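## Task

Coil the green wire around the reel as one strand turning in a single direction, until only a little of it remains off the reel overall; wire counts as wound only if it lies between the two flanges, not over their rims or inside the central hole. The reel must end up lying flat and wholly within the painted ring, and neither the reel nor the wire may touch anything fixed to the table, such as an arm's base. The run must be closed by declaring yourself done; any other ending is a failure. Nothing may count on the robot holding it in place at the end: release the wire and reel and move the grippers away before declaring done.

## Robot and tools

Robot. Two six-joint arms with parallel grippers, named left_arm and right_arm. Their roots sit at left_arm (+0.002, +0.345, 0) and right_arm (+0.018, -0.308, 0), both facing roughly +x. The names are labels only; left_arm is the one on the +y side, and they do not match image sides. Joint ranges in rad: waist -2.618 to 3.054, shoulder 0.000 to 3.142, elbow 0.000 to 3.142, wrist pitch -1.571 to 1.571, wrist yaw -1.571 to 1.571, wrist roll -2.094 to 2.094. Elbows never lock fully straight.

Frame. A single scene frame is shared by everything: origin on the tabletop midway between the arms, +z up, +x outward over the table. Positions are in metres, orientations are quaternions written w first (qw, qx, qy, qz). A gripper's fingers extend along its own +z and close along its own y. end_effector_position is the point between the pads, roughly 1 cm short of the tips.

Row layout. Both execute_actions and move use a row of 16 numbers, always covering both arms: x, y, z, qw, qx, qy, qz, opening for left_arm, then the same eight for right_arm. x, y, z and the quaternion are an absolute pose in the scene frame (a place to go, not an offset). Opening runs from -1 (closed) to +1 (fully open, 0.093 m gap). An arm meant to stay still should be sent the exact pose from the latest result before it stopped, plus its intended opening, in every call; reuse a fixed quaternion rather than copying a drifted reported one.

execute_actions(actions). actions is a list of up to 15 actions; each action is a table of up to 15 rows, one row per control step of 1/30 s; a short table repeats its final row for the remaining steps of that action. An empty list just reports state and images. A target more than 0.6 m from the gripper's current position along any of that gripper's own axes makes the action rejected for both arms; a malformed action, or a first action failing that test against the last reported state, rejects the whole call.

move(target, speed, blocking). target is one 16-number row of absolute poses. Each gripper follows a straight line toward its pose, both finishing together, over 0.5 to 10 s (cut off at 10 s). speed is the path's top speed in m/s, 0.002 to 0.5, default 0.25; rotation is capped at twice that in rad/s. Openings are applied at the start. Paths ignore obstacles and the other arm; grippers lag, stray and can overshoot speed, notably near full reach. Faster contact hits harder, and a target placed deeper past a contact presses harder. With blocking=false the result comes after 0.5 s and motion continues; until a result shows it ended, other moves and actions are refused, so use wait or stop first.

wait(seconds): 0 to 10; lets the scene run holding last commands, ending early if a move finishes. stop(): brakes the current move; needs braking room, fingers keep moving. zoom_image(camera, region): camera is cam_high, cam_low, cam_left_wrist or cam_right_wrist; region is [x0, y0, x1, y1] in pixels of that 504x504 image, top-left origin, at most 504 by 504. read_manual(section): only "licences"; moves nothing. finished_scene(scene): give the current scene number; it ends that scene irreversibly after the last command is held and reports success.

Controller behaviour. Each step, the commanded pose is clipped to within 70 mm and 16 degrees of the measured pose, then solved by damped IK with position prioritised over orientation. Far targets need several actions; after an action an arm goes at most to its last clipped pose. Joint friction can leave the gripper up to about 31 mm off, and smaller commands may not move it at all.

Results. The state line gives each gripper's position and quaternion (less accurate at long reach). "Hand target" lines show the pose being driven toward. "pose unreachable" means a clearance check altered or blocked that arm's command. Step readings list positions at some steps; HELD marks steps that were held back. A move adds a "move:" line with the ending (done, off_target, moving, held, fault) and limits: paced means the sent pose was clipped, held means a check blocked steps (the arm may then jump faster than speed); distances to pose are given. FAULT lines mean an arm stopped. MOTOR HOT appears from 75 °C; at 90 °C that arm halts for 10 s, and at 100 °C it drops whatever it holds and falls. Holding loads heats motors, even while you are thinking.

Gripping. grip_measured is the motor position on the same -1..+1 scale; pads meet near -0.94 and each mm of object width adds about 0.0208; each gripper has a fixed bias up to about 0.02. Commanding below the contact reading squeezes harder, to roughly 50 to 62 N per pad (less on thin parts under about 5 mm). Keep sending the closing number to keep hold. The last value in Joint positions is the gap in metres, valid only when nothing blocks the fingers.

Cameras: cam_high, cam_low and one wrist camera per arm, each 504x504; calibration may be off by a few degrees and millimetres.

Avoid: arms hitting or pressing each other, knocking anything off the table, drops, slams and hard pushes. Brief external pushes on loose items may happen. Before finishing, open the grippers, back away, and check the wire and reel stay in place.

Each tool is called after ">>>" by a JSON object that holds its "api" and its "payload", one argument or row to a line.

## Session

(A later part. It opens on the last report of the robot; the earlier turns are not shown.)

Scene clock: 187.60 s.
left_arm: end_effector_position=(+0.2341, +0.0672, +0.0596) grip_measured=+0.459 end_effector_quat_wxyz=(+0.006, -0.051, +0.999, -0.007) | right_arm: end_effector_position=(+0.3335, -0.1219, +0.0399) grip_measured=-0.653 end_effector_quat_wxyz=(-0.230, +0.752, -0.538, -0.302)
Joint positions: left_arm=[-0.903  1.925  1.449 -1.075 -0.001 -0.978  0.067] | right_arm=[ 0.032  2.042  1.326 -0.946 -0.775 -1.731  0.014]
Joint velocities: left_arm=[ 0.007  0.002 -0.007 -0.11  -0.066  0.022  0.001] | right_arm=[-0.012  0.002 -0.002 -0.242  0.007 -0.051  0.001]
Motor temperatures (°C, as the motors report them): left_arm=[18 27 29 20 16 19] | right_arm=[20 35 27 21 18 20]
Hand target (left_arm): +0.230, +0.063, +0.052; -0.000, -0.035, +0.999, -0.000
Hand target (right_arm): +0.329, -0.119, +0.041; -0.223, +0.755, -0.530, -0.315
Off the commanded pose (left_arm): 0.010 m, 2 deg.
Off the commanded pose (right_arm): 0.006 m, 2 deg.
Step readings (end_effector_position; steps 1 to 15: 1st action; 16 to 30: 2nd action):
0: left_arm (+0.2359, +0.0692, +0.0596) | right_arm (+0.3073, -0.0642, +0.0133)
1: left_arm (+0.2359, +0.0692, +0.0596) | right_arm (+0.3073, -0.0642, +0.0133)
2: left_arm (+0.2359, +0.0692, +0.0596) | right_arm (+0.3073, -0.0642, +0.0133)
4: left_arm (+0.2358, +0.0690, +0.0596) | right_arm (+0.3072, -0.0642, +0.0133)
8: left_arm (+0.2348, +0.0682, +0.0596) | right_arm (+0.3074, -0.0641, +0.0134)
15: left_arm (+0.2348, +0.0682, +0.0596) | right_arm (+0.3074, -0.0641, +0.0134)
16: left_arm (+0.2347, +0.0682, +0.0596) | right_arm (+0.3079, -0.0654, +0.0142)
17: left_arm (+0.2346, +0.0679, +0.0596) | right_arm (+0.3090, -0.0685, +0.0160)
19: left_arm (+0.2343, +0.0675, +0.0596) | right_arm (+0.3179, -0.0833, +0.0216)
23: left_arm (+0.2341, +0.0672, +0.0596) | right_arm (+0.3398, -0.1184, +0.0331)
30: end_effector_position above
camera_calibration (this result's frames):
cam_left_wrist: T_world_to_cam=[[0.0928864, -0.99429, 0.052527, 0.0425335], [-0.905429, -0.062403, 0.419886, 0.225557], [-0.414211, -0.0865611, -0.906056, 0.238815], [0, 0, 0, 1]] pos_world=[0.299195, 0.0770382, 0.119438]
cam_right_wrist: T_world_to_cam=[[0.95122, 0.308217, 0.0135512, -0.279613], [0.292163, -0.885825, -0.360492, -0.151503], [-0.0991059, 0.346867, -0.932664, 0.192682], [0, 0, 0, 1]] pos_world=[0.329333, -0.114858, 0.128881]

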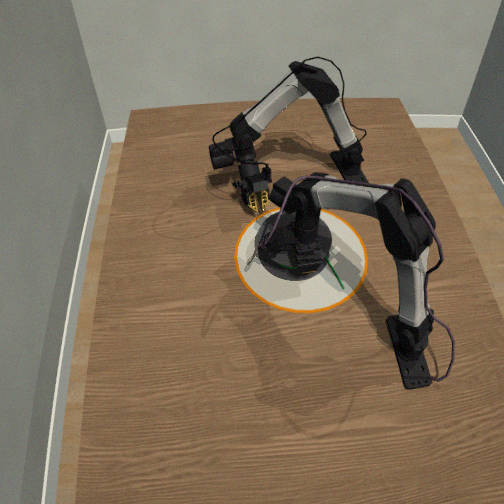

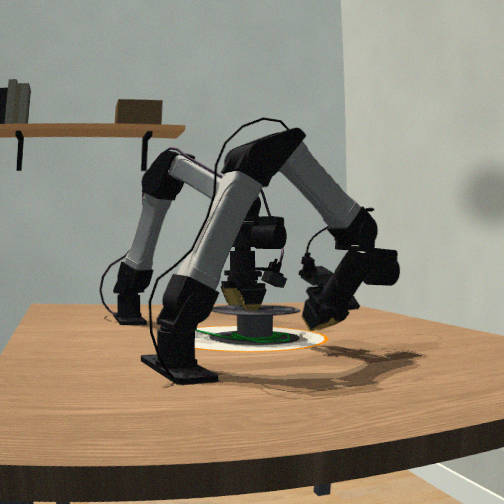

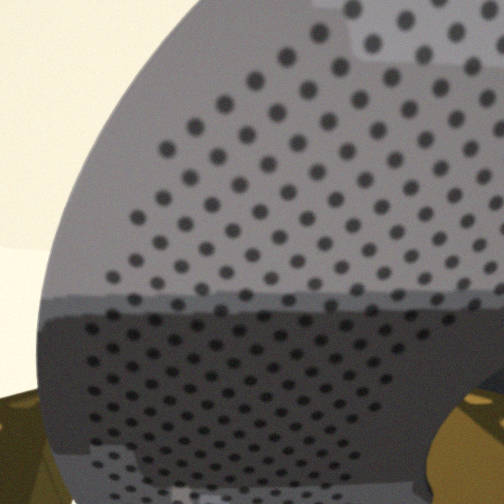

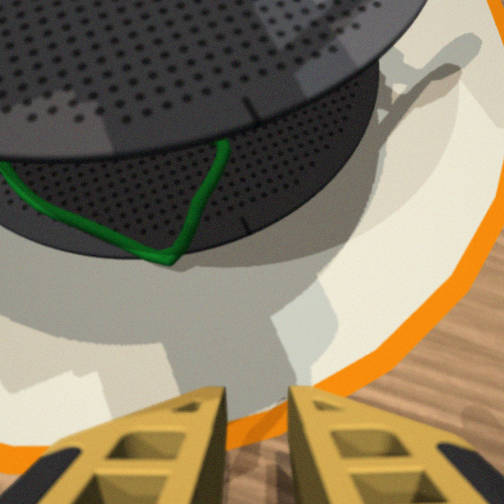

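>>> {"api": "execute_actions", "payload": {
  "actions": [
    [[0.234,0.067,0.056,0,-0.045,0.999,0,0.5, 0.30,-0.14,0.12,0.15,-0.5,0.85,0.1,-0.65],[0.234,0.067,0.056,0,-0.045,0.999,0,0.7, 0.29,-0.14,0.13,0.1,-0.4,0.91,0.05,0.0],[0.234,0.067,0.056,0,-0.045,0.999,0,1.0, 0.28,-0.14,0.14,0.05,-0.3,0.95,0.0,0.5],[0.234,0.067,0.056,0,-0.045,0.999,0,1.0, 0.27,-0.14,0.14,0,-0.2,0.98,0.0,1],[0.234,0.067,0.056,0,-0.045,0.999,0,1.0, 0.26,-0.14,0.14,0,-0.174,0.985,0.0,1],[0.234,0.067,0.056,0,-0.045,0.999,0,1.0, 0.26,-0.14,0.14,0,-0.174,0.985,0.0,1],[0.234,0.067,0.056,0,-0.045,0.999,0,1.0, 0.26,-0.14,0.14,0,-0.174,0.985,0.0,1],[0.234,0.067,0.07,0,-0.045,0.999,0,1.0, 0.26,-0.14,0.14,0,-0.174,0.985,0.0,1],[0.234,0.067,0.09,0,-0.045,0.999,0,1.0, 0.26,-0.14,0.14,0,-0.174,0.985,0.0,1],[0.234,0.067,0.11,0,-0.045,0.999,0,1.0, 0.26,-0.14,0.14,0,-0.174,0.985,0.0,1],[0.234,0.067,0.13,0,-0.045,0.999,0,1.0, 0.26,-0.14,0.14,0,-0.174,0.985,0.0,1],[0.234,0.067,0.14,0,-0.045,0.999,0,1.0, 0.26,-0.14,0.14,0,-0.174,0.985,0.0,1]]
  ]
}}

>>> {"api": "move", "payload": {
  "target": [0.13,0.19,0.13,0.3013,0.5844,0.7331,-0.2402 ,-0.6, 0.25,-0.13,0.14,0,0.174,0.985,0.0,1],
  "speed": 0.35
}}

Scene clock: 193.50 s.
left_arm: end_effector_position=(+0.2476, +0.0511, +0.1273) grip_measured=+0.991 end_effector_quat_wxyz=(+0.026, -0.048, +0.998, -0.033) | right_arm: end_effector_position=(+0.2575, -0.1332, +0.1524) grip_measured=+0.990 end_effector_quat_wxyz=(+0.221, -0.621, +0.726, +0.197)
Joint positions: left_arm=[-0.903  1.919  1.707 -1.275 -0.001 -0.971  0.093] | right_arm=[ 0.168  1.365  1.085 -0.986 -0.527 -0.992  0.093]
Joint velocities: left_arm=[-0.002 -0.105  0.784 -0.535  0.051  0.007  0.   ] | right_arm=[ 0.31   0.002 -0.095 -0.051  0.637  1.399 -0.   ]
Motor temperatures (°C, as the motors report them): left_arm=[18 28 29 20 16 19] | right_arm=[20 35 27 21 18 20]
Hand target (left_arm): +0.234, +0.067, +0.139; +0.003, -0.045, +0.999, -0.004
Hand target (right_arm): +0.261, -0.141, +0.140; +0.190, -0.556, +0.791, +0.170
Off the commanded pose (left_arm): 0.024 m, 5 deg.
Off the commanded pose (right_arm): 0.014 m, 69 deg; orientation clipped at the last step of the last action.
Step readings (end_effector_position):
0: left_arm (+0.2341, +0.0672, +0.0596) | right_arm (+0.3283, -0.1230, +0.0405)
1: left_arm (+0.2341, +0.0672, +0.0596) | right_arm (+0.3273, -0.1246, +0.0437)
2: left_arm (+0.2342, +0.0671, +0.0596) | right_arm (+0.3211, -0.1281, +0.0510)
4: left_arm (+0.2342, +0.0672, +0.0596) | right_arm (+0.3107, -0.1325, +0.0796)
8: left_arm (+0.2339, +0.0675, +0.0608) | right_arm (+0.2856, -0.1307, +0.1434)
15: end_effector_position above
camera_calibration (this result's frames):
cam_left_wrist: T_world_to_cam=[[0.0823676, -0.991004, 0.105478, 0.0174309], [-0.922815, -0.0358747, 0.383569, 0.215946], [-0.376334, -0.128931, -0.917469, 0.298567], [0, 0, 0, 1]] pos_world=[0.310204, 0.0635155, 0.189257]
cam_right_wrist: T_world_to_cam=[[0.987175, -0.158579, -0.0183795, -0.27199], [-0.159168, -0.968847, -0.189738, -0.0195294], [0.0122816, 0.19023, -0.981663, 0.251925], [0, 0, 0, 1]] pos_world=[0.262299, -0.109977, 0.238601]

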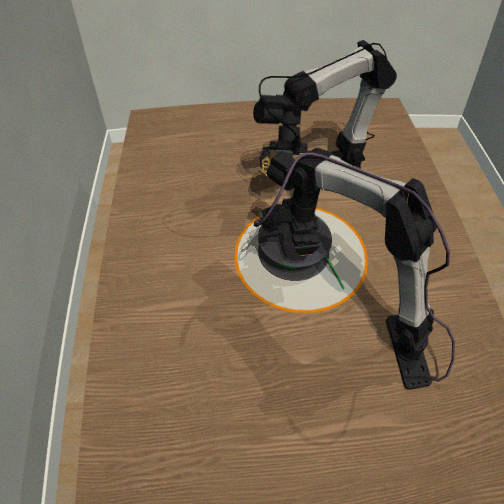

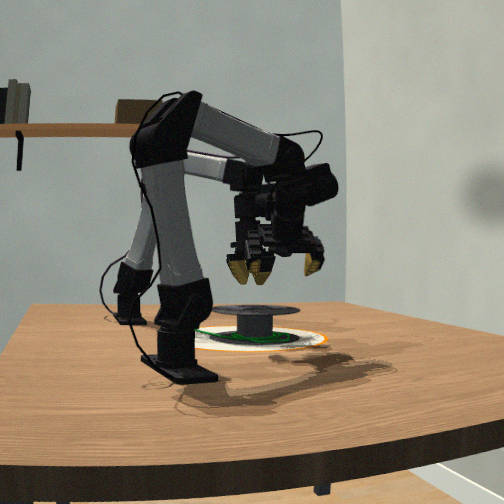

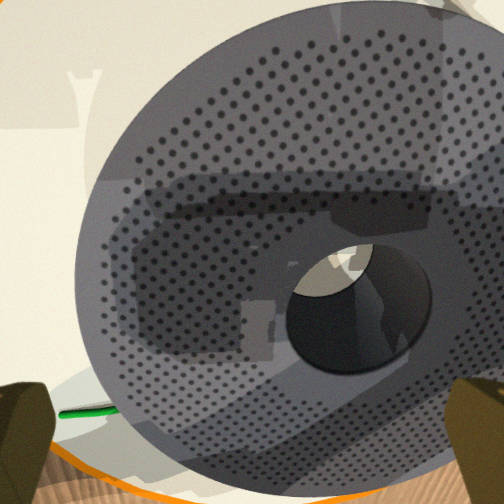

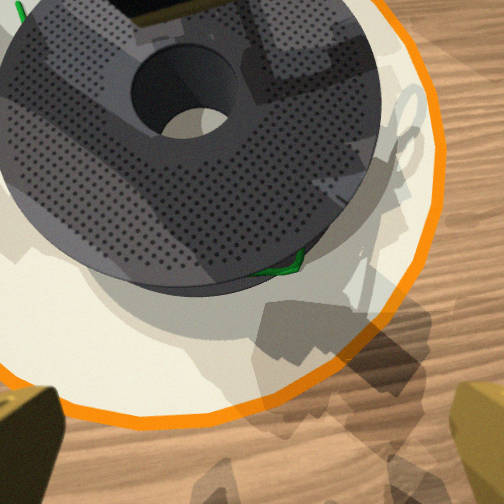

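Scene clock: 196.90 s.
left_arm: end_effector_position=(+0.1364, +0.1892, +0.1303) grip_measured=-0.598 end_effector_quat_wxyz=(+0.304, +0.579, +0.720, -0.231) | right_arm: end_effector_position=(+0.2489, -0.1330, +0.1409) grip_measured=+0.990 end_effector_quat_wxyz=(+0.001, +0.176, +0.984, +0.005)
Joint positions: left_arm=[-0.391  0.741  0.589 -0.903  0.618  0.823  0.016] | right_arm=[ 0.472  1.628  1.413 -1.347 -0.006  1.     0.093]
Joint velocities: left_arm=[ 0.002  0.007  0.002  0.007  0.022  0.095 -0.   ] | right_arm=[ 0.012  0.007 -0.002 -0.022 -0.066 -0.022 -0.   ]
Motor temperatures (°C, as the motors report them): left_arm=[18 28 29 21 16 19] | right_arm=[20 35 27 21 18 20]
Hand target (left_arm): +0.133, +0.190, +0.128; +0.298, +0.578, +0.721, -0.238
Hand target (right_arm): +0.250, -0.131, +0.141; +0.000, +0.174, +0.985, -0.005
Off the commanded pose (left_arm): 0.007 m, 1 deg.
Off the commanded pose (right_arm): 0.003 m, 1 deg.
move: done
camera_calibration (this result's frames):
cam_left_wrist: T_world_to_cam=[[-0.981709, -0.190379, 0.00175758, 0.170318], [-0.180261, 0.926481, -0.330361, -0.0732072], [0.0612655, -0.324635, -0.943853, 0.258028], [0, 0, 0, 1]] pos_world=[0.138198, 0.184015, 0.219056]
cam_right_wrist: T_world_to_cam=[[-0.356403, -0.934262, -0.0114259, -0.0333692], [-0.85831, 0.322548, 0.399083, 0.2399], [-0.369163, 0.152041, -0.916844, 0.321443], [0, 0, 0, 1]] pos_world=[0.31268, -0.157427, 0.198591]

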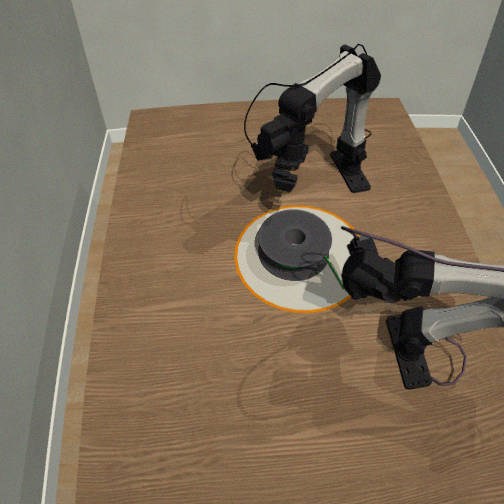

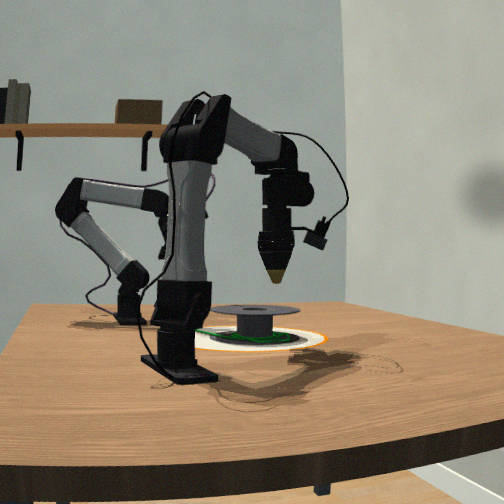

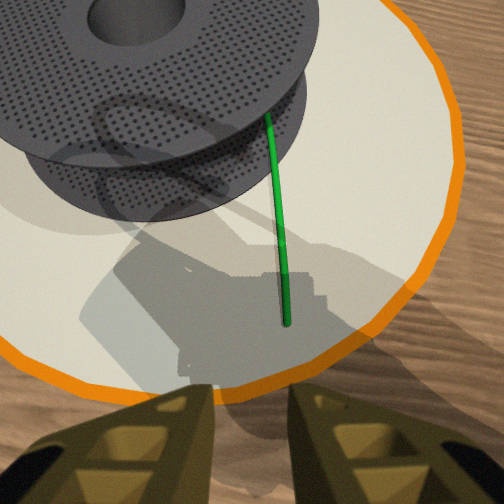

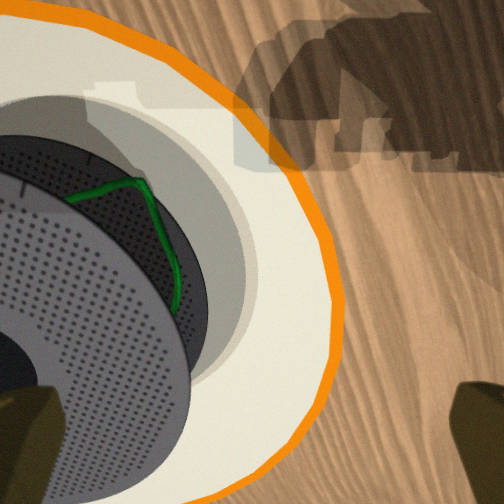

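>>> {"api": "move", "payload": {
  "target": [0.136,0.17,0.08,0.2385,0.5806,0.7566,-0.1831,-0.6, 0.202,-0.036,0.11,0,0.3827,0.9239,0.0,1],
  "speed": 0.3
}}

Scene clock: 202.13 s.
left_arm: end_effector_position=(+0.1345, +0.1715, +0.0875) grip_measured=-0.598 end_effector_quat_wxyz=(+0.245, +0.580, +0.754, -0.187) | right_arm: end_effector_position=(+0.1975, -0.0448, +0.1101) grip_measured=+0.990 end_effector_quat_wxyz=(-0.003, +0.382, +0.924, -0.009)
Joint positions: left_arm=[-0.658  0.842  0.514 -0.729  0.375  0.581  0.016] | right_arm=[ 0.798  1.766  1.446 -1.269 -0.003  1.756  0.093]
Joint velocities: left_arm=[-0.002  0.002 -0.032  0.095  0.051 -0.022 -0.001] | right_arm=[-0.002 -0.002 -0.007  0.022 -0.007  0.007 -0.001]
Motor temperatures (°C, as the motors report them): left_arm=[18 27 29 21 16 19] | right_arm=[20 35 27 20 18 20]
Hand target (left_arm): +0.135, +0.171, +0.080; +0.237, +0.581, +0.757, -0.183
Hand target (right_arm): +0.202, -0.038, +0.109; +0.005, +0.383, +0.924, -0.003
Off the commanded pose (left_arm): 0.008 m, 1 deg.
Off the commanded pose (right_arm): 0.010 m, 1 deg.
move: done
camera_calibration (this result's frames):
cam_left_wrist: T_world_to_cam=[[-0.973235, -0.228729, 0.0222752, 0.168799], [-0.228958, 0.956709, -0.179684, -0.0831361], [0.0197881, -0.179975, -0.983472, 0.196222], [0, 0, 0, 1]] pos_world=[0.141363, 0.153461, 0.174281]
cam_right_wrist: T_world_to_cam=[[-0.713619, -0.700329, 0.0169503, 0.108272], [-0.637875, 0.659601, 0.397546, 0.151339], [-0.289593, 0.272884, -0.917426, 0.250572], [0, 0, 0, 1]] pos_world=[0.246364, -0.0923745, 0.167882]

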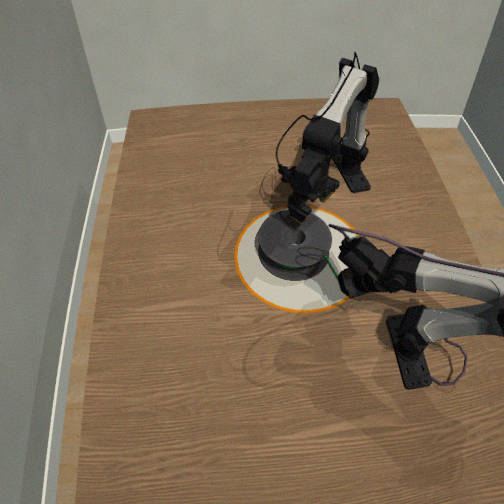

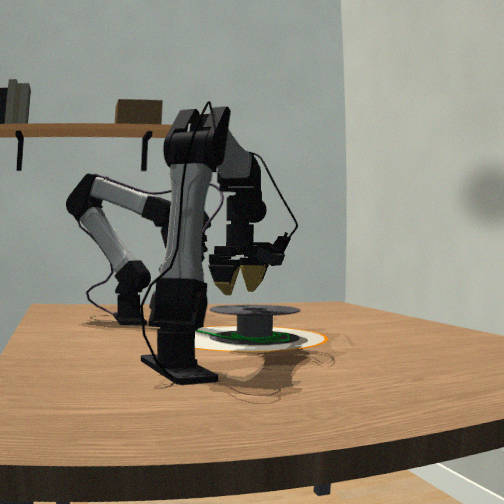

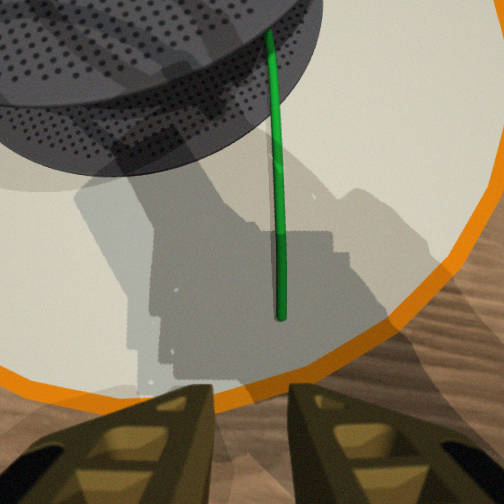

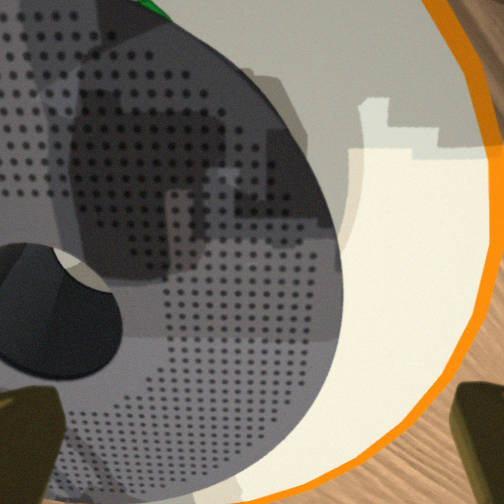

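>>> {"api": "move", "payload": {
  "target": [0.131,0.121,0.03,0.2385,0.5806,0.7566,-0.1831,-0.6, 0.204,-0.033,0.075,0,0.3827,0.9239,0.0,1],
  "speed": 0.2
}}

Scene clock: 204.77 s.
left_arm: end_effector_position=(+0.1309, +0.1218, +0.0380) grip_measured=-0.598 end_effector_quat_wxyz=(+0.243, +0.580, +0.755, -0.188) | right_arm: end_effector_position=(+0.2061, -0.0322, +0.0845) grip_measured=+0.990 end_effector_quat_wxyz=(+0.001, +0.383, +0.923, +0.010)
Joint positions: left_arm=[-0.916  1.087  0.393 -0.297  0.243  0.349  0.016] | right_arm=[ 0.798  1.8    1.386 -1.136 -0.003  1.759  0.093]
Joint velocities: left_arm=[ 0.012  0.002 -0.007 -0.022  0.066 -0.051  0.001] | right_arm=[-0.012 -0.002  0.002 -0.007  0.007 -0.022 -0.001]
Motor temperatures (°C, as the motors report them): left_arm=[18 26 29 21 16 19] | right_arm=[20 35 27 20 18 20]
Hand target (left_arm): +0.130, +0.123, +0.031; +0.237, +0.581, +0.757, -0.183
Hand target (right_arm): +0.204, -0.034, +0.075; +0.000, +0.383, +0.924, +0.000
Off the commanded pose (left_arm): 0.008 m, 1 deg.
Off the commanded pose (right_arm): 0.010 m, 1 deg.
move: done
camera_calibration (this result's frames):
cam_left_wrist: T_world_to_cam=[[-0.973308, -0.227933, 0.0267943, 0.154768], [-0.229034, 0.957219, -0.176846, -0.0454862], [0.0146611, -0.178263, -0.983874, 0.139244], [0, 0, 0, 1]] pos_world=[0.138177, 0.103639, 0.124808]
cam_right_wrist: T_world_to_cam=[[-0.71544, -0.698353, -0.0211964, 0.12735], [-0.644923, 0.648426, 0.404497, 0.159178], [-0.268737, 0.303063, -0.914294, 0.222581], [0, 0, 0, 1]] pos_world=[0.253584, -0.0817358, 0.141816]

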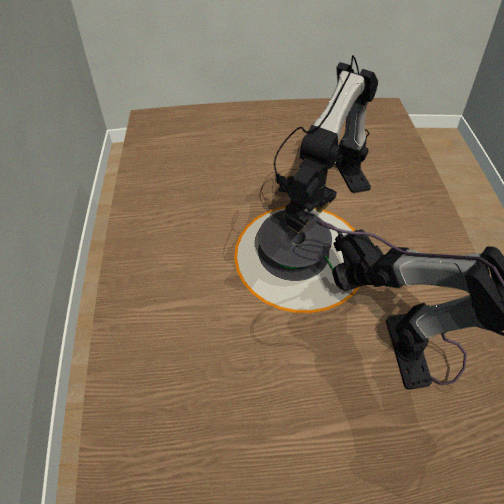

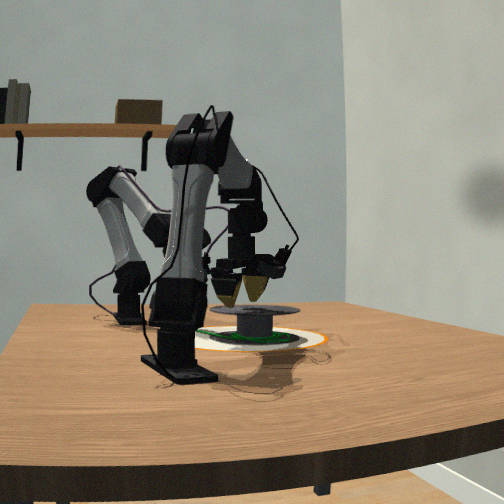

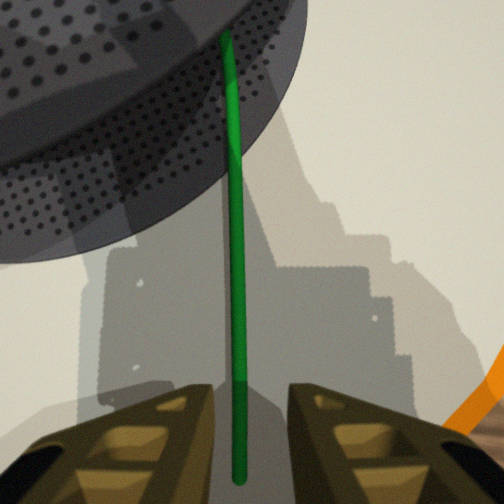

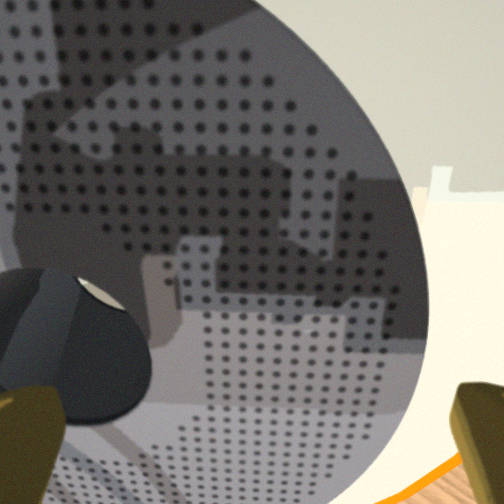

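>>> {"api": "move", "payload": {
  "target": [0.132,0.121,0.002,0.2385,0.5806,0.7566,-0.1831,-0.6, 0.204,-0.034,0.050,0,0.3827,0.9239,0.0,1],
  "speed": 0.1
}}

Scene clock: 206.00 s.
left_arm: end_effector_position=(+0.1321, +0.1201, +0.0118) grip_measured=-0.598 end_effector_quat_wxyz=(+0.241, +0.580, +0.755, -0.188) | right_arm: end_effector_position=(+0.2060, -0.0323, +0.0605) grip_measured=+0.990 end_effector_quat_wxyz=(+0.001, +0.383, +0.923, +0.011)
Joint positions: left_arm=[-0.916  1.192  0.325 -0.127  0.244  0.349  0.016] | right_arm=[ 0.798  1.82   1.313 -1.043 -0.003  1.759  0.093]
Joint velocities: left_arm=[-0.002 -0.007 -0.012  0.066  0.007  0.007 -0.   ] | right_arm=[ 0.002  0.002 -0.027 -0.007  0.037 -0.007 -0.001]
Motor temperatures (°C, as the motors report them): left_arm=[18 26 29 22 16 19] | right_arm=[20 35 27 20 18 20]
Hand target (left_arm): +0.131, +0.122, +0.003; +0.238, +0.581, +0.757, -0.183
Hand target (right_arm): +0.203, -0.035, +0.050; -0.000, +0.383, +0.924, -0.000
Off the commanded pose (left_arm): 0.010 m, 1 deg.
Off the commanded pose (right_arm): 0.011 m, 1 deg.
move: off_target (right_arm)
camera_calibration (this result's frames):
cam_left_wrist: T_world_to_cam=[[-0.973299, -0.227674, 0.0292106, 0.156126], [-0.229238, 0.957592, -0.174549, -0.0483043], [0.0117685, -0.176585, -0.984215, 0.113253], [0, 0, 0, 1]] pos_world=[0.139551, 0.1018, 0.0984737]
cam_right_wrist: T_world_to_cam=[[-0.715435, -0.698346, -0.0215703, 0.12674], [-0.64501, 0.648298, 0.404563, 0.168917], [-0.268541, 0.303351, -0.914256, 0.200617], [0, 0, 0, 1]] pos_world=[0.253501, -0.0818577, 0.117812]

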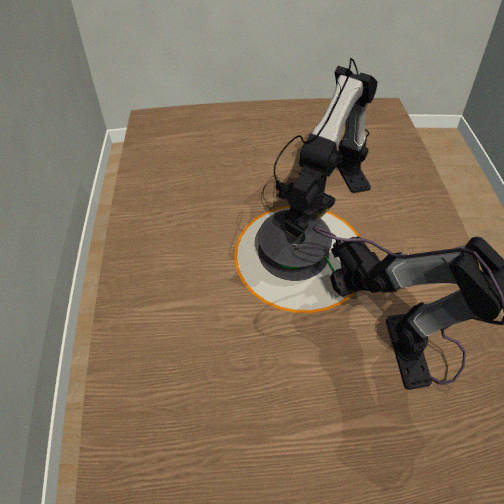

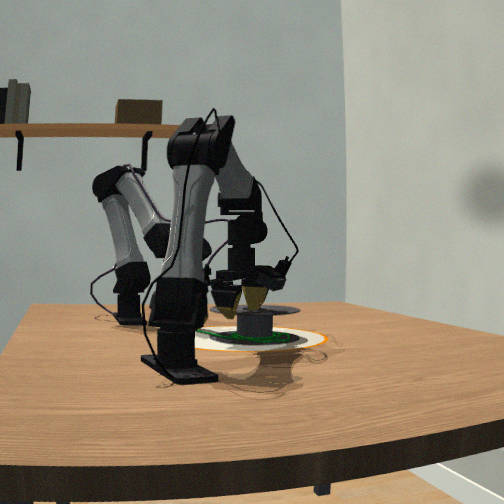

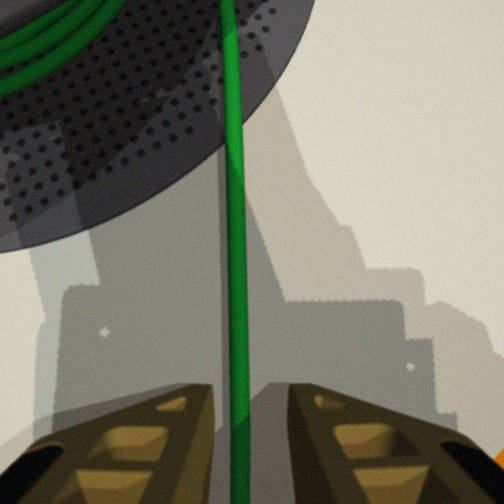

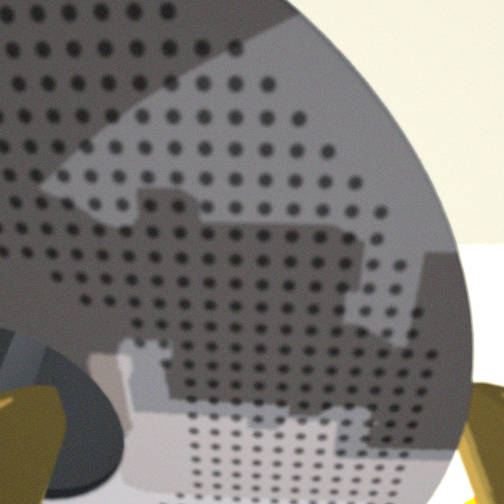

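Both positioned. Close both grippers.

>>> {"api": "execute_actions", "payload": {
  "actions": [
    [[0.132,0.121,0.002,0.2385,0.5806,0.7566,-0.1831,-0.7, 0.204,-0.034,0.050,0,0.3827,0.9239,0.0,0.8],[0.132,0.121,0.002,0.2385,0.5806,0.7566,-0.1831,-0.7, 0.204,-0.034,0.050,0,0.3827,0.9239,0.0,0.8],[0.132,0.121,0.002,0.2385,0.5806,0.7566,-0.1831,-0.75, 0.204,-0.034,0.050,0,0.3827,0.9239,0.0,0.7],[0.132,0.121,0.002,0.2385,0.5806,0.7566,-0.1831,-0.8, 0.204,-0.034,0.050,0,0.3827,0.9239,0.0,0.6],[0.132,0.121,0.002,0.2385,0.5806,0.7566,-0.1831,-0.8, 0.204,-0.034,0.050,0,0.3827,0.9239,0.0,0.6],[0.132,0.121,0.002,0.2385,0.5806,0.7566,-0.1831,-0.85, 0.204,-0.034,0.050,0,0.3827,0.9239,0.0,0.5],[0.132,0.121,0.002,0.2385,0.5806,0.7566,-0.1831,-0.9, 0.204,-0.034,0.050,0,0.3827,0.9239,0.0,0.45],[0.132,0.121,0.002,0.2385,0.5806,0.7566,-0.1831,-0.9, 0.204,-0.034,0.050,0,0.3827,0.9239,0.0,0.4],[0.132,0.121,0.002,0.2385,0.5806,0.7566,-0.1831,-0.95, 0.204,-0.034,0.050,0,0.3827,0.9239,0.0,0.35],[0.132,0.121,0.002,0.2385,0.5806,0.7566,-0.1831,-1.0, 0.204,-0.034,0.050,0,0.3827,0.9239,0.0,0.3]]
  ]
}}

Scene clock: 207.27 s.
left_arm: end_effector_position=(+0.1344, +0.1172, +0.0124) grip_measured=-0.992 end_effector_quat_wxyz=(+0.247, +0.580, +0.753, -0.189) | right_arm: end_effector_position=(+0.2064, -0.0318, +0.0605) grip_measured=+0.419 end_effector_quat_wxyz=(+0.001, +0.384, +0.923, +0.012)
Joint positions: left_arm=[-0.916  1.203  0.325 -0.102  0.244  0.349  0.   ] | right_arm=[ 0.798  1.82   1.313 -1.04  -0.003  1.759  0.065]
Joint velocities: left_arm=[-0.007  0.022 -0.017 -0.022  0.007 -0.037  0.   ] | right_arm=[ 0.002  0.012 -0.002 -0.007 -0.007 -0.022  0.   ]
Motor temperatures (°C, as the motors report them): left_arm=[18 26 29 22 16 19] | right_arm=[20 35 27 20 18 20]
Hand target (left_arm): +0.132, +0.122, +0.003; +0.238, +0.581, +0.757, -0.183
Hand target (right_arm): +0.204, -0.034, +0.050; -0.000, +0.383, +0.924, -0.000
Off the commanded pose (left_arm): 0.011 m, 1 deg.
Off the commanded pose (right_arm): 0.011 m, 1 deg.
Step readings (end_effector_position):
0: left_arm (+0.1321, +0.1201, +0.0118) | right_arm (+0.2063, -0.0320, +0.0605)
1: left_arm (+0.1324, +0.1197, +0.0122) | right_arm (+0.2063, -0.0320, +0.0605)
2: left_arm (+0.1331, +0.1189, +0.0127) | right_arm (+0.2062, -0.0320, +0.0605)
4: left_arm (+0.1336, +0.1182, +0.0123) | right_arm (+0.2061, -0.0322, +0.0605)
8: left_arm (+0.1343, +0.1174, +0.0125) | right_arm (+0.2064, -0.0318, +0.0605)
15: end_effector_position above
camera_calibration (this result's frames):
cam_left_wrist: T_world_to_cam=[[-0.973526, -0.227395, 0.0232109, 0.157818], [-0.227675, 0.955666, -0.186726, -0.0446907], [0.0202788, -0.187068, -0.982138, 0.113412], [0, 0, 0, 1]] pos_world=[0.141165, 0.0998122, 0.0993786]
cam_right_wrist: T_world_to_cam=[[-0.715672, -0.69803, -0.0238108, 0.127478], [-0.645282, 0.647778, 0.404963, 0.168832], [-0.267252, 0.305185, -0.914023, 0.200352], [0, 0, 0, 1]] pos_world=[0.253721, -0.0815261, 0.117791]

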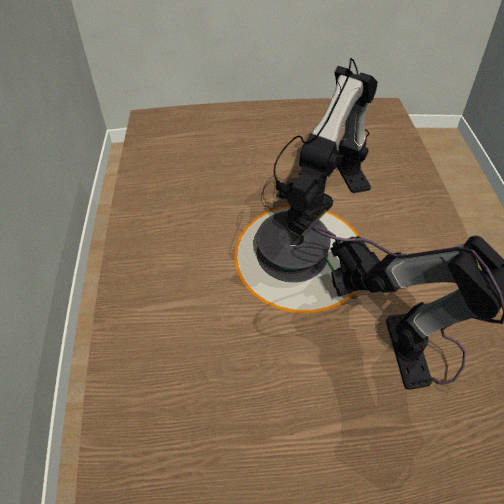

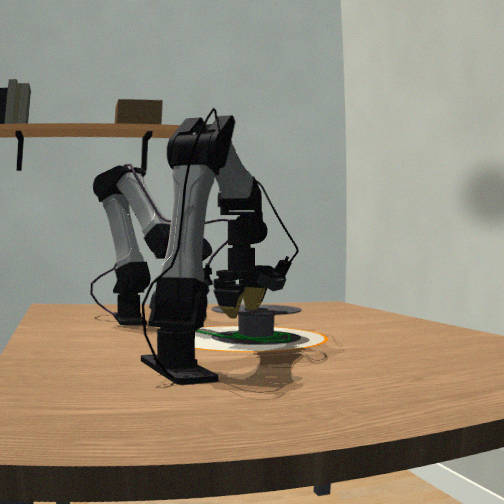

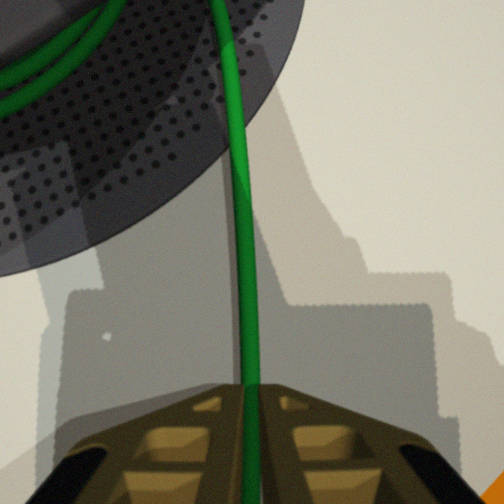

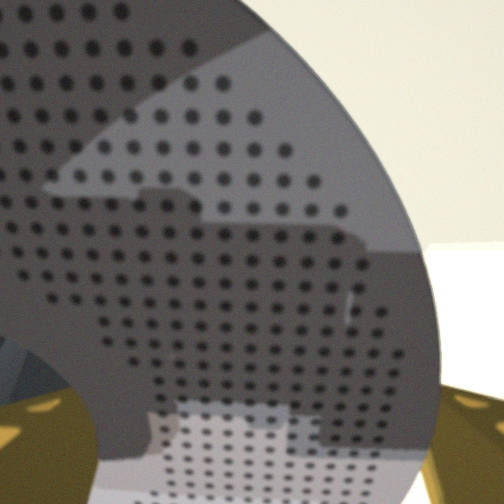

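>>> {"api": "move", "payload": {
  "target": [0.133,0.124,0.004,0.2385,0.5806,0.7566,-0.1831,-1.0, 0.2064,-0.032,0.050,0,0.3827,0.9239,0.0,0.28],
  "speed": 0.05
}}

>>> {"api": "move", "payload": {
  "target": [0.134,0.123,0.007,0.1094,0.8041,0.5631,-0.1563,-1.0, 0.2064,-0.032,0.050,0,0.3827,0.9239,0.0,0.28],
  "speed": 0.3
}}

>>> {"api": "move", "payload": {
  "target": [0.134,0.121,0.008,0.0262,0.9501,0.2996,-0.0832,-1.0, 0.2064,-0.032,0.050,0,0.3827,0.9239,0.0,0.28],
  "speed": 0.3
}}

>>> {"api": "move", "payload": {
  "target": [0.134,0.120,0.008,0,0.999,0.0436,0,-1.0, 0.2064,-0.032,0.050,0,0.3827,0.9239,0.0,0.28],
  "speed": 0.3
}}

Scene clock: 210.27 s.
left_arm: end_effector_position=(+0.1344, +0.1172, +0.0124) grip_measured=-0.992 end_effector_quat_wxyz=(+0.248, +0.582, +0.751, -0.189) | right_arm: end_effector_position=(+0.2063, -0.0319, +0.0602) grip_measured=+0.419 end_effector_quat_wxyz=(+0.001, +0.384, +0.923, +0.011)
Joint positions: left_arm=[-0.916  1.203  0.325 -0.102  0.244  0.354  0.   ] | right_arm=[ 0.798  1.821  1.313 -1.04  -0.003  1.759  0.065]
Joint velocities: left_arm=[-0.002 -0.017  0.012 -0.125 -0.022  0.066  0.   ] | right_arm=[-0.002  0.017 -0.012  0.022 -0.037  0.037  0.   ]
Motor temperatures (°C, as the motors report them): left_arm=[18 26 29 22 16 19] | right_arm=[20 35 27 20 18 20]
Hand target (left_arm): +0.133, +0.124, +0.004; +0.238, +0.580, +0.757, -0.183
Hand target (right_arm): +0.206, -0.032, +0.050; -0.000, +0.383, +0.924, -0.000
Off the commanded pose (left_arm): 0.011 m, 1 deg.
Off the commanded pose (right_arm): 0.010 m, 1 deg.
move: off_target (left_arm)
camera_calibration (this result's frames):
cam_left_wrist: T_world_to_cam=[[-0.974489, -0.223518, 0.0202779, 0.157529], [-0.223323, 0.956709, -0.186641, -0.045399], [0.0223176, -0.186408, -0.982219, 0.113062], [0, 0, 0, 1]] pos_world=[0.140849, 0.0997199, 0.0993841]
cam_right_wrist: T_world_to_cam=[[-0.715687, -0.698052, -0.0226893, 0.127345], [-0.645021, 0.64816, 0.404767, 0.168958], [-0.267842, 0.304321, -0.914138, 0.200131], [0, 0, 0, 1]] pos_world=[0.253724, -0.0815222, 0.117448]

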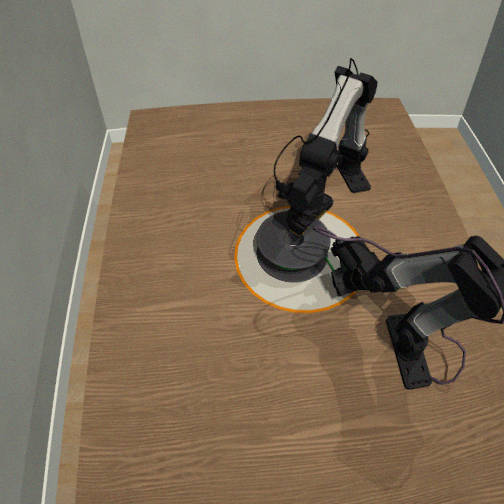

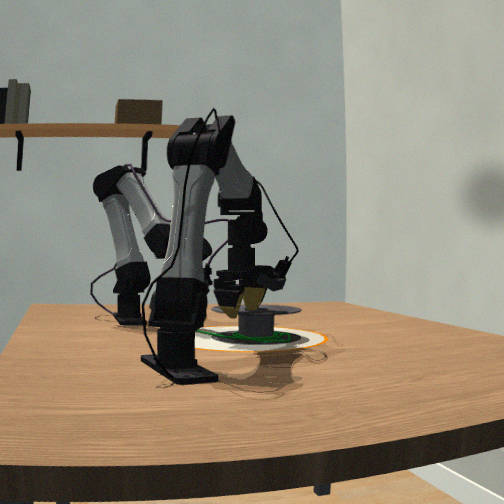

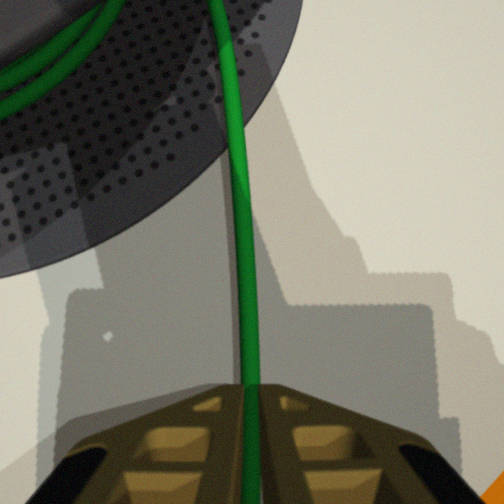

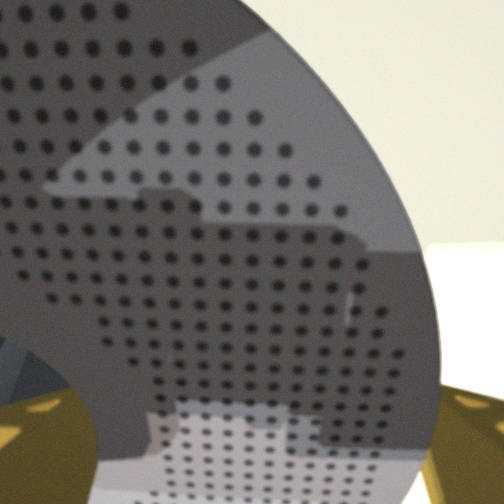

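Scene clock: 211.97 s.
left_arm: end_effector_position=(+0.1376, +0.1171, +0.0127) grip_measured=-0.992 end_effector_quat_wxyz=(+0.135, +0.803, +0.561, -0.152) | right_arm: end_effector_position=(+0.2063, -0.0319, +0.0602) grip_measured=+0.419 end_effector_quat_wxyz=(+0.001, +0.384, +0.923, +0.011)
Joint positions: left_arm=[-0.848  1.467  0.652 -0.521  0.339  1.06   0.   ] | right_arm=[ 0.798  1.821  1.313 -1.04  -0.003  1.759  0.065]
Joint velocities: left_arm=[ 0.007 -0.012 -0.017 -0.037 -0.022 -0.066  0.   ] | right_arm=[-0.017 -0.022 -0.017  0.037  0.022 -0.022 -0.   ]
Motor temperatures (°C, as the motors report them): left_arm=[18 25 29 22 16 19] | right_arm=[20 35 27 20 18 20]
Hand target (left_arm): +0.134, +0.123, +0.008; +0.111, +0.803, +0.565, -0.156
Hand target (right_arm): +0.206, -0.032, +0.050; -0.000, +0.383, +0.924, +0.000
Off the commanded pose (left_arm): 0.009 m, 3 deg.
Off the commanded pose (right_arm): 0.010 m, 1 deg.
move: off_target (left_arm)
camera_calibration (this result's frames):
cam_left_wrist: T_world_to_cam=[[-0.934122, 0.356634, -0.0151126, 0.0875706], [0.355857, 0.933733, 0.0388501, -0.124417], [0.0279664, 0.0309127, -0.999131, 0.0872279], [0, 0, 0, 1]] pos_world=[0.123637, 0.0822447, 0.0933091]
cam_right_wrist: T_world_to_cam=[[-0.715687, -0.698052, -0.0226893, 0.127345], [-0.645021, 0.64816, 0.404767, 0.168958], [-0.267842, 0.304321, -0.914138, 0.200131], [0, 0, 0, 1]] pos_world=[0.253724, -0.0815222, 0.117448]

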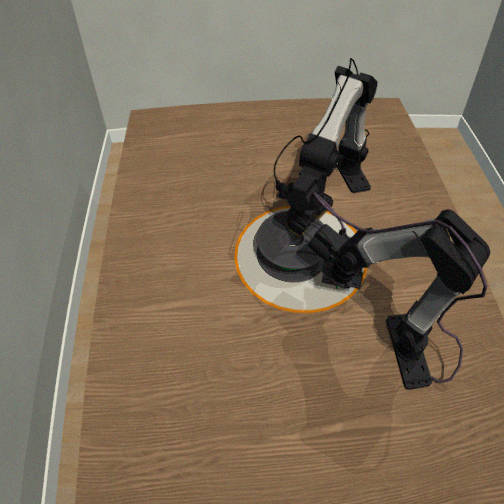

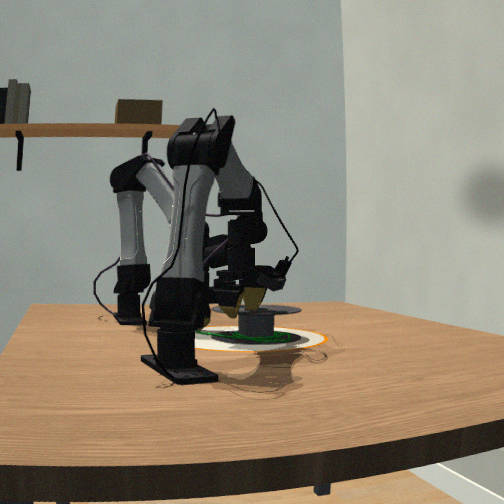

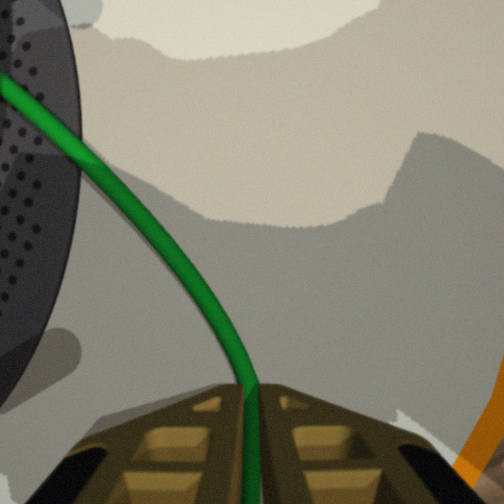

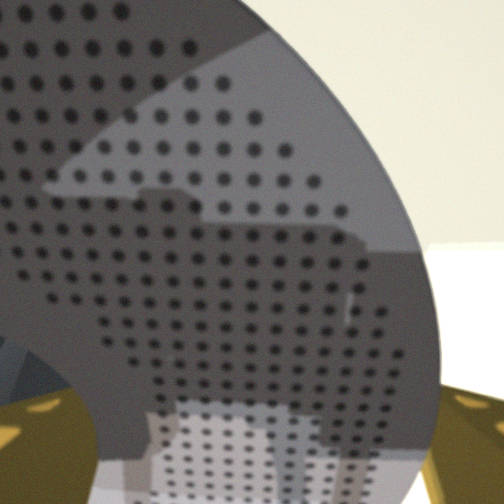

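Scene clock: 213.60 s.
left_arm: end_effector_position=(+0.1392, +0.1128, +0.0140) grip_measured=-0.992 end_effector_quat_wxyz=(+0.059, +0.947, +0.306, -0.082) | right_arm: end_effector_position=(+0.2063, -0.0319, +0.0602) grip_measured=+0.419 end_effector_quat_wxyz=(+0.001, +0.384, +0.923, +0.011)
Joint positions: left_arm=[-0.943  1.625  0.87  -0.759  0.195  1.596  0.   ] | right_arm=[ 0.798  1.821  1.313 -1.04  -0.003  1.759  0.065]
Joint velocities: left_arm=[ 0.017  0.002 -0.017 -0.037  0.007  0.007  0.   ] | right_arm=[-0.007  0.002 -0.012  0.066 -0.007 -0.007  0.001]
Motor temperatures (°C, as the motors report them): left_arm=[18 25 29 22 16 19] | right_arm=[20 35 27 20 18 20]
Hand target (left_arm): +0.134, +0.121, +0.009; +0.027, +0.950, +0.301, -0.083
Hand target (right_arm): +0.206, -0.032, +0.050; -0.000, +0.383, +0.924, +0.000
Off the commanded pose (left_arm): 0.011 m, 4 deg.
Off the commanded pose (right_arm): 0.010 m, 1 deg.
move: off_target (left_arm)
camera_calibration (this result's frames):
cam_left_wrist: T_world_to_cam=[[-0.576278, 0.816844, -0.0258905, -0.0109576], [0.787365, 0.563413, 0.250243, -0.142272], [0.218997, 0.123824, -0.967837, 0.0510621], [0, 0, 0, 1]] pos_world=[0.0945227, 0.0827856, 0.0847386]
cam_right_wrist: T_world_to_cam=[[-0.715687, -0.698052, -0.0226893, 0.127345], [-0.645021, 0.64816, 0.404767, 0.168958], [-0.267842, 0.304321, -0.914138, 0.200131], [0, 0, 0, 1]] pos_world=[0.253724, -0.0815222, 0.117448]

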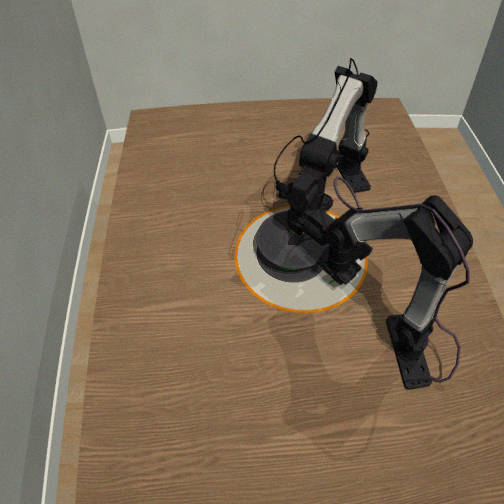

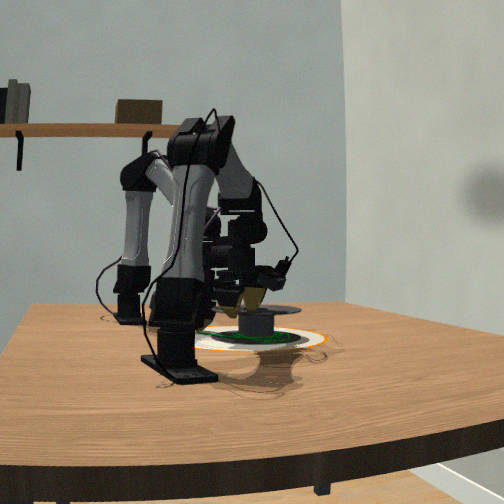

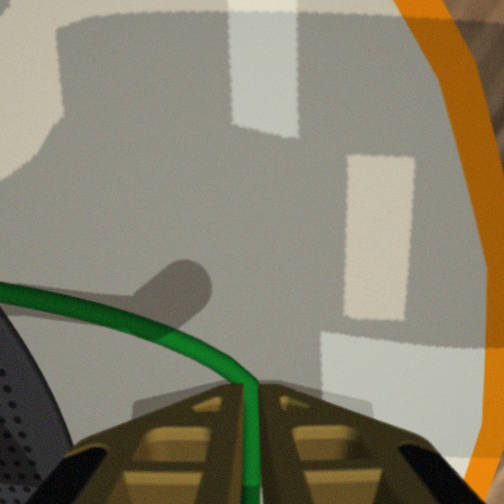

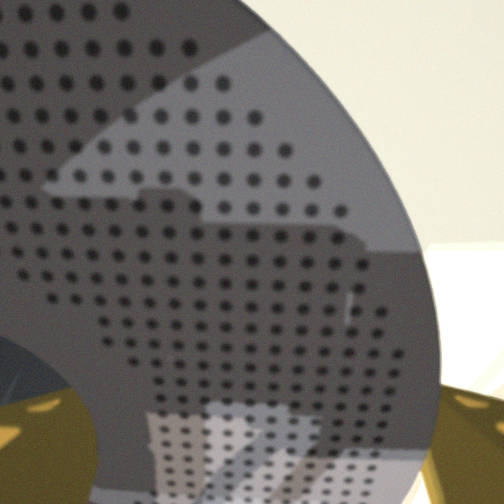

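Scene clock: 215.10 s.
left_arm: end_effector_position=(+0.1383, +0.1111, +0.0141) grip_measured=-0.992 end_effector_quat_wxyz=(+0.031, +0.998, +0.052, +0.005) | right_arm: end_effector_position=(+0.2063, -0.0319, +0.0602) grip_measured=+0.419 end_effector_quat_wxyz=(+0.001, +0.384, +0.923, +0.011)
Joint positions: left_arm=[-1.058  1.625  0.884 -0.77   0.021  2.006  0.   ] | right_arm=[ 0.798  1.821  1.313 -1.04  -0.003  1.759  0.065]
Joint velocities: left_arm=[ 0.007  0.007 -0.002 -0.022 -0.022  0.007  0.   ] | right_arm=[-0.007  0.002  0.002 -0.051 -0.037 -0.037 -0.   ]
Motor temperatures (°C, as the motors report them): left_arm=[18 25 29 22 16 19] | right_arm=[20 35 27 20 18 20]
Hand target (left_arm): +0.134, +0.121, +0.008; +0.000, +0.999, +0.044, +0.000
Hand target (right_arm): +0.206, -0.032, +0.050; -0.000, +0.383, +0.924, +0.000
Off the commanded pose (left_arm): 0.012 m, 4 deg.
Off the commanded pose (right_arm): 0.010 m, 1 deg.
move: off_target (left_arm)
camera_calibration (this result's frames):
cam_left_wrist: T_world_to_cam=[[-0.0949606, 0.995146, -0.0258104, -0.0964736], [0.894002, 0.0966565, 0.437513, -0.106124], [0.437884, 0.0184718, -0.898842, 0.0320377], [0, 0, 0, 1]] pos_world=[0.071685, 0.105671, 0.0727373]
cam_right_wrist: T_world_to_cam=[[-0.715687, -0.698052, -0.0226893, 0.127345], [-0.645021, 0.64816, 0.404767, 0.168958], [-0.267842, 0.304321, -0.914138, 0.200131], [0, 0, 0, 1]] pos_world=[0.253724, -0.0815222, 0.117448]

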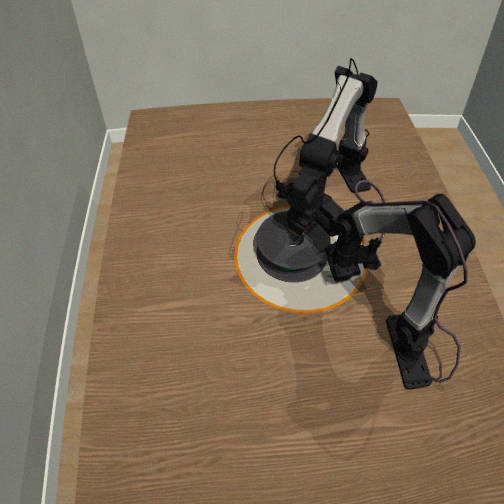

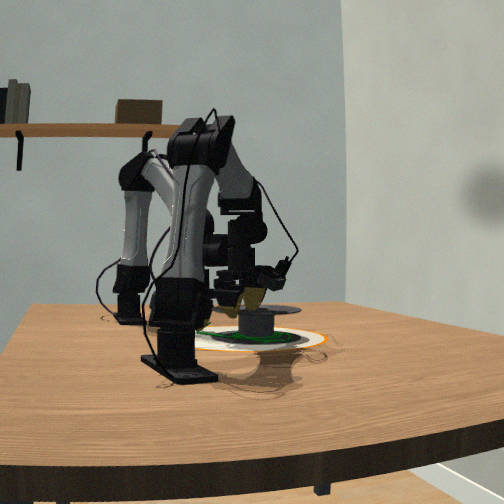

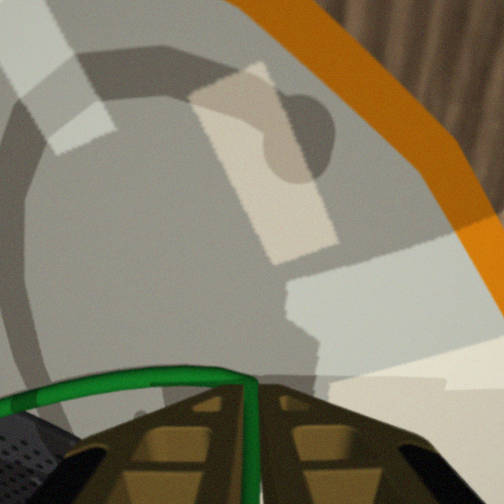

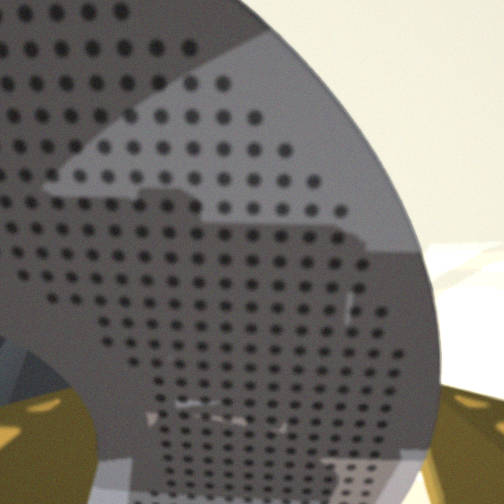

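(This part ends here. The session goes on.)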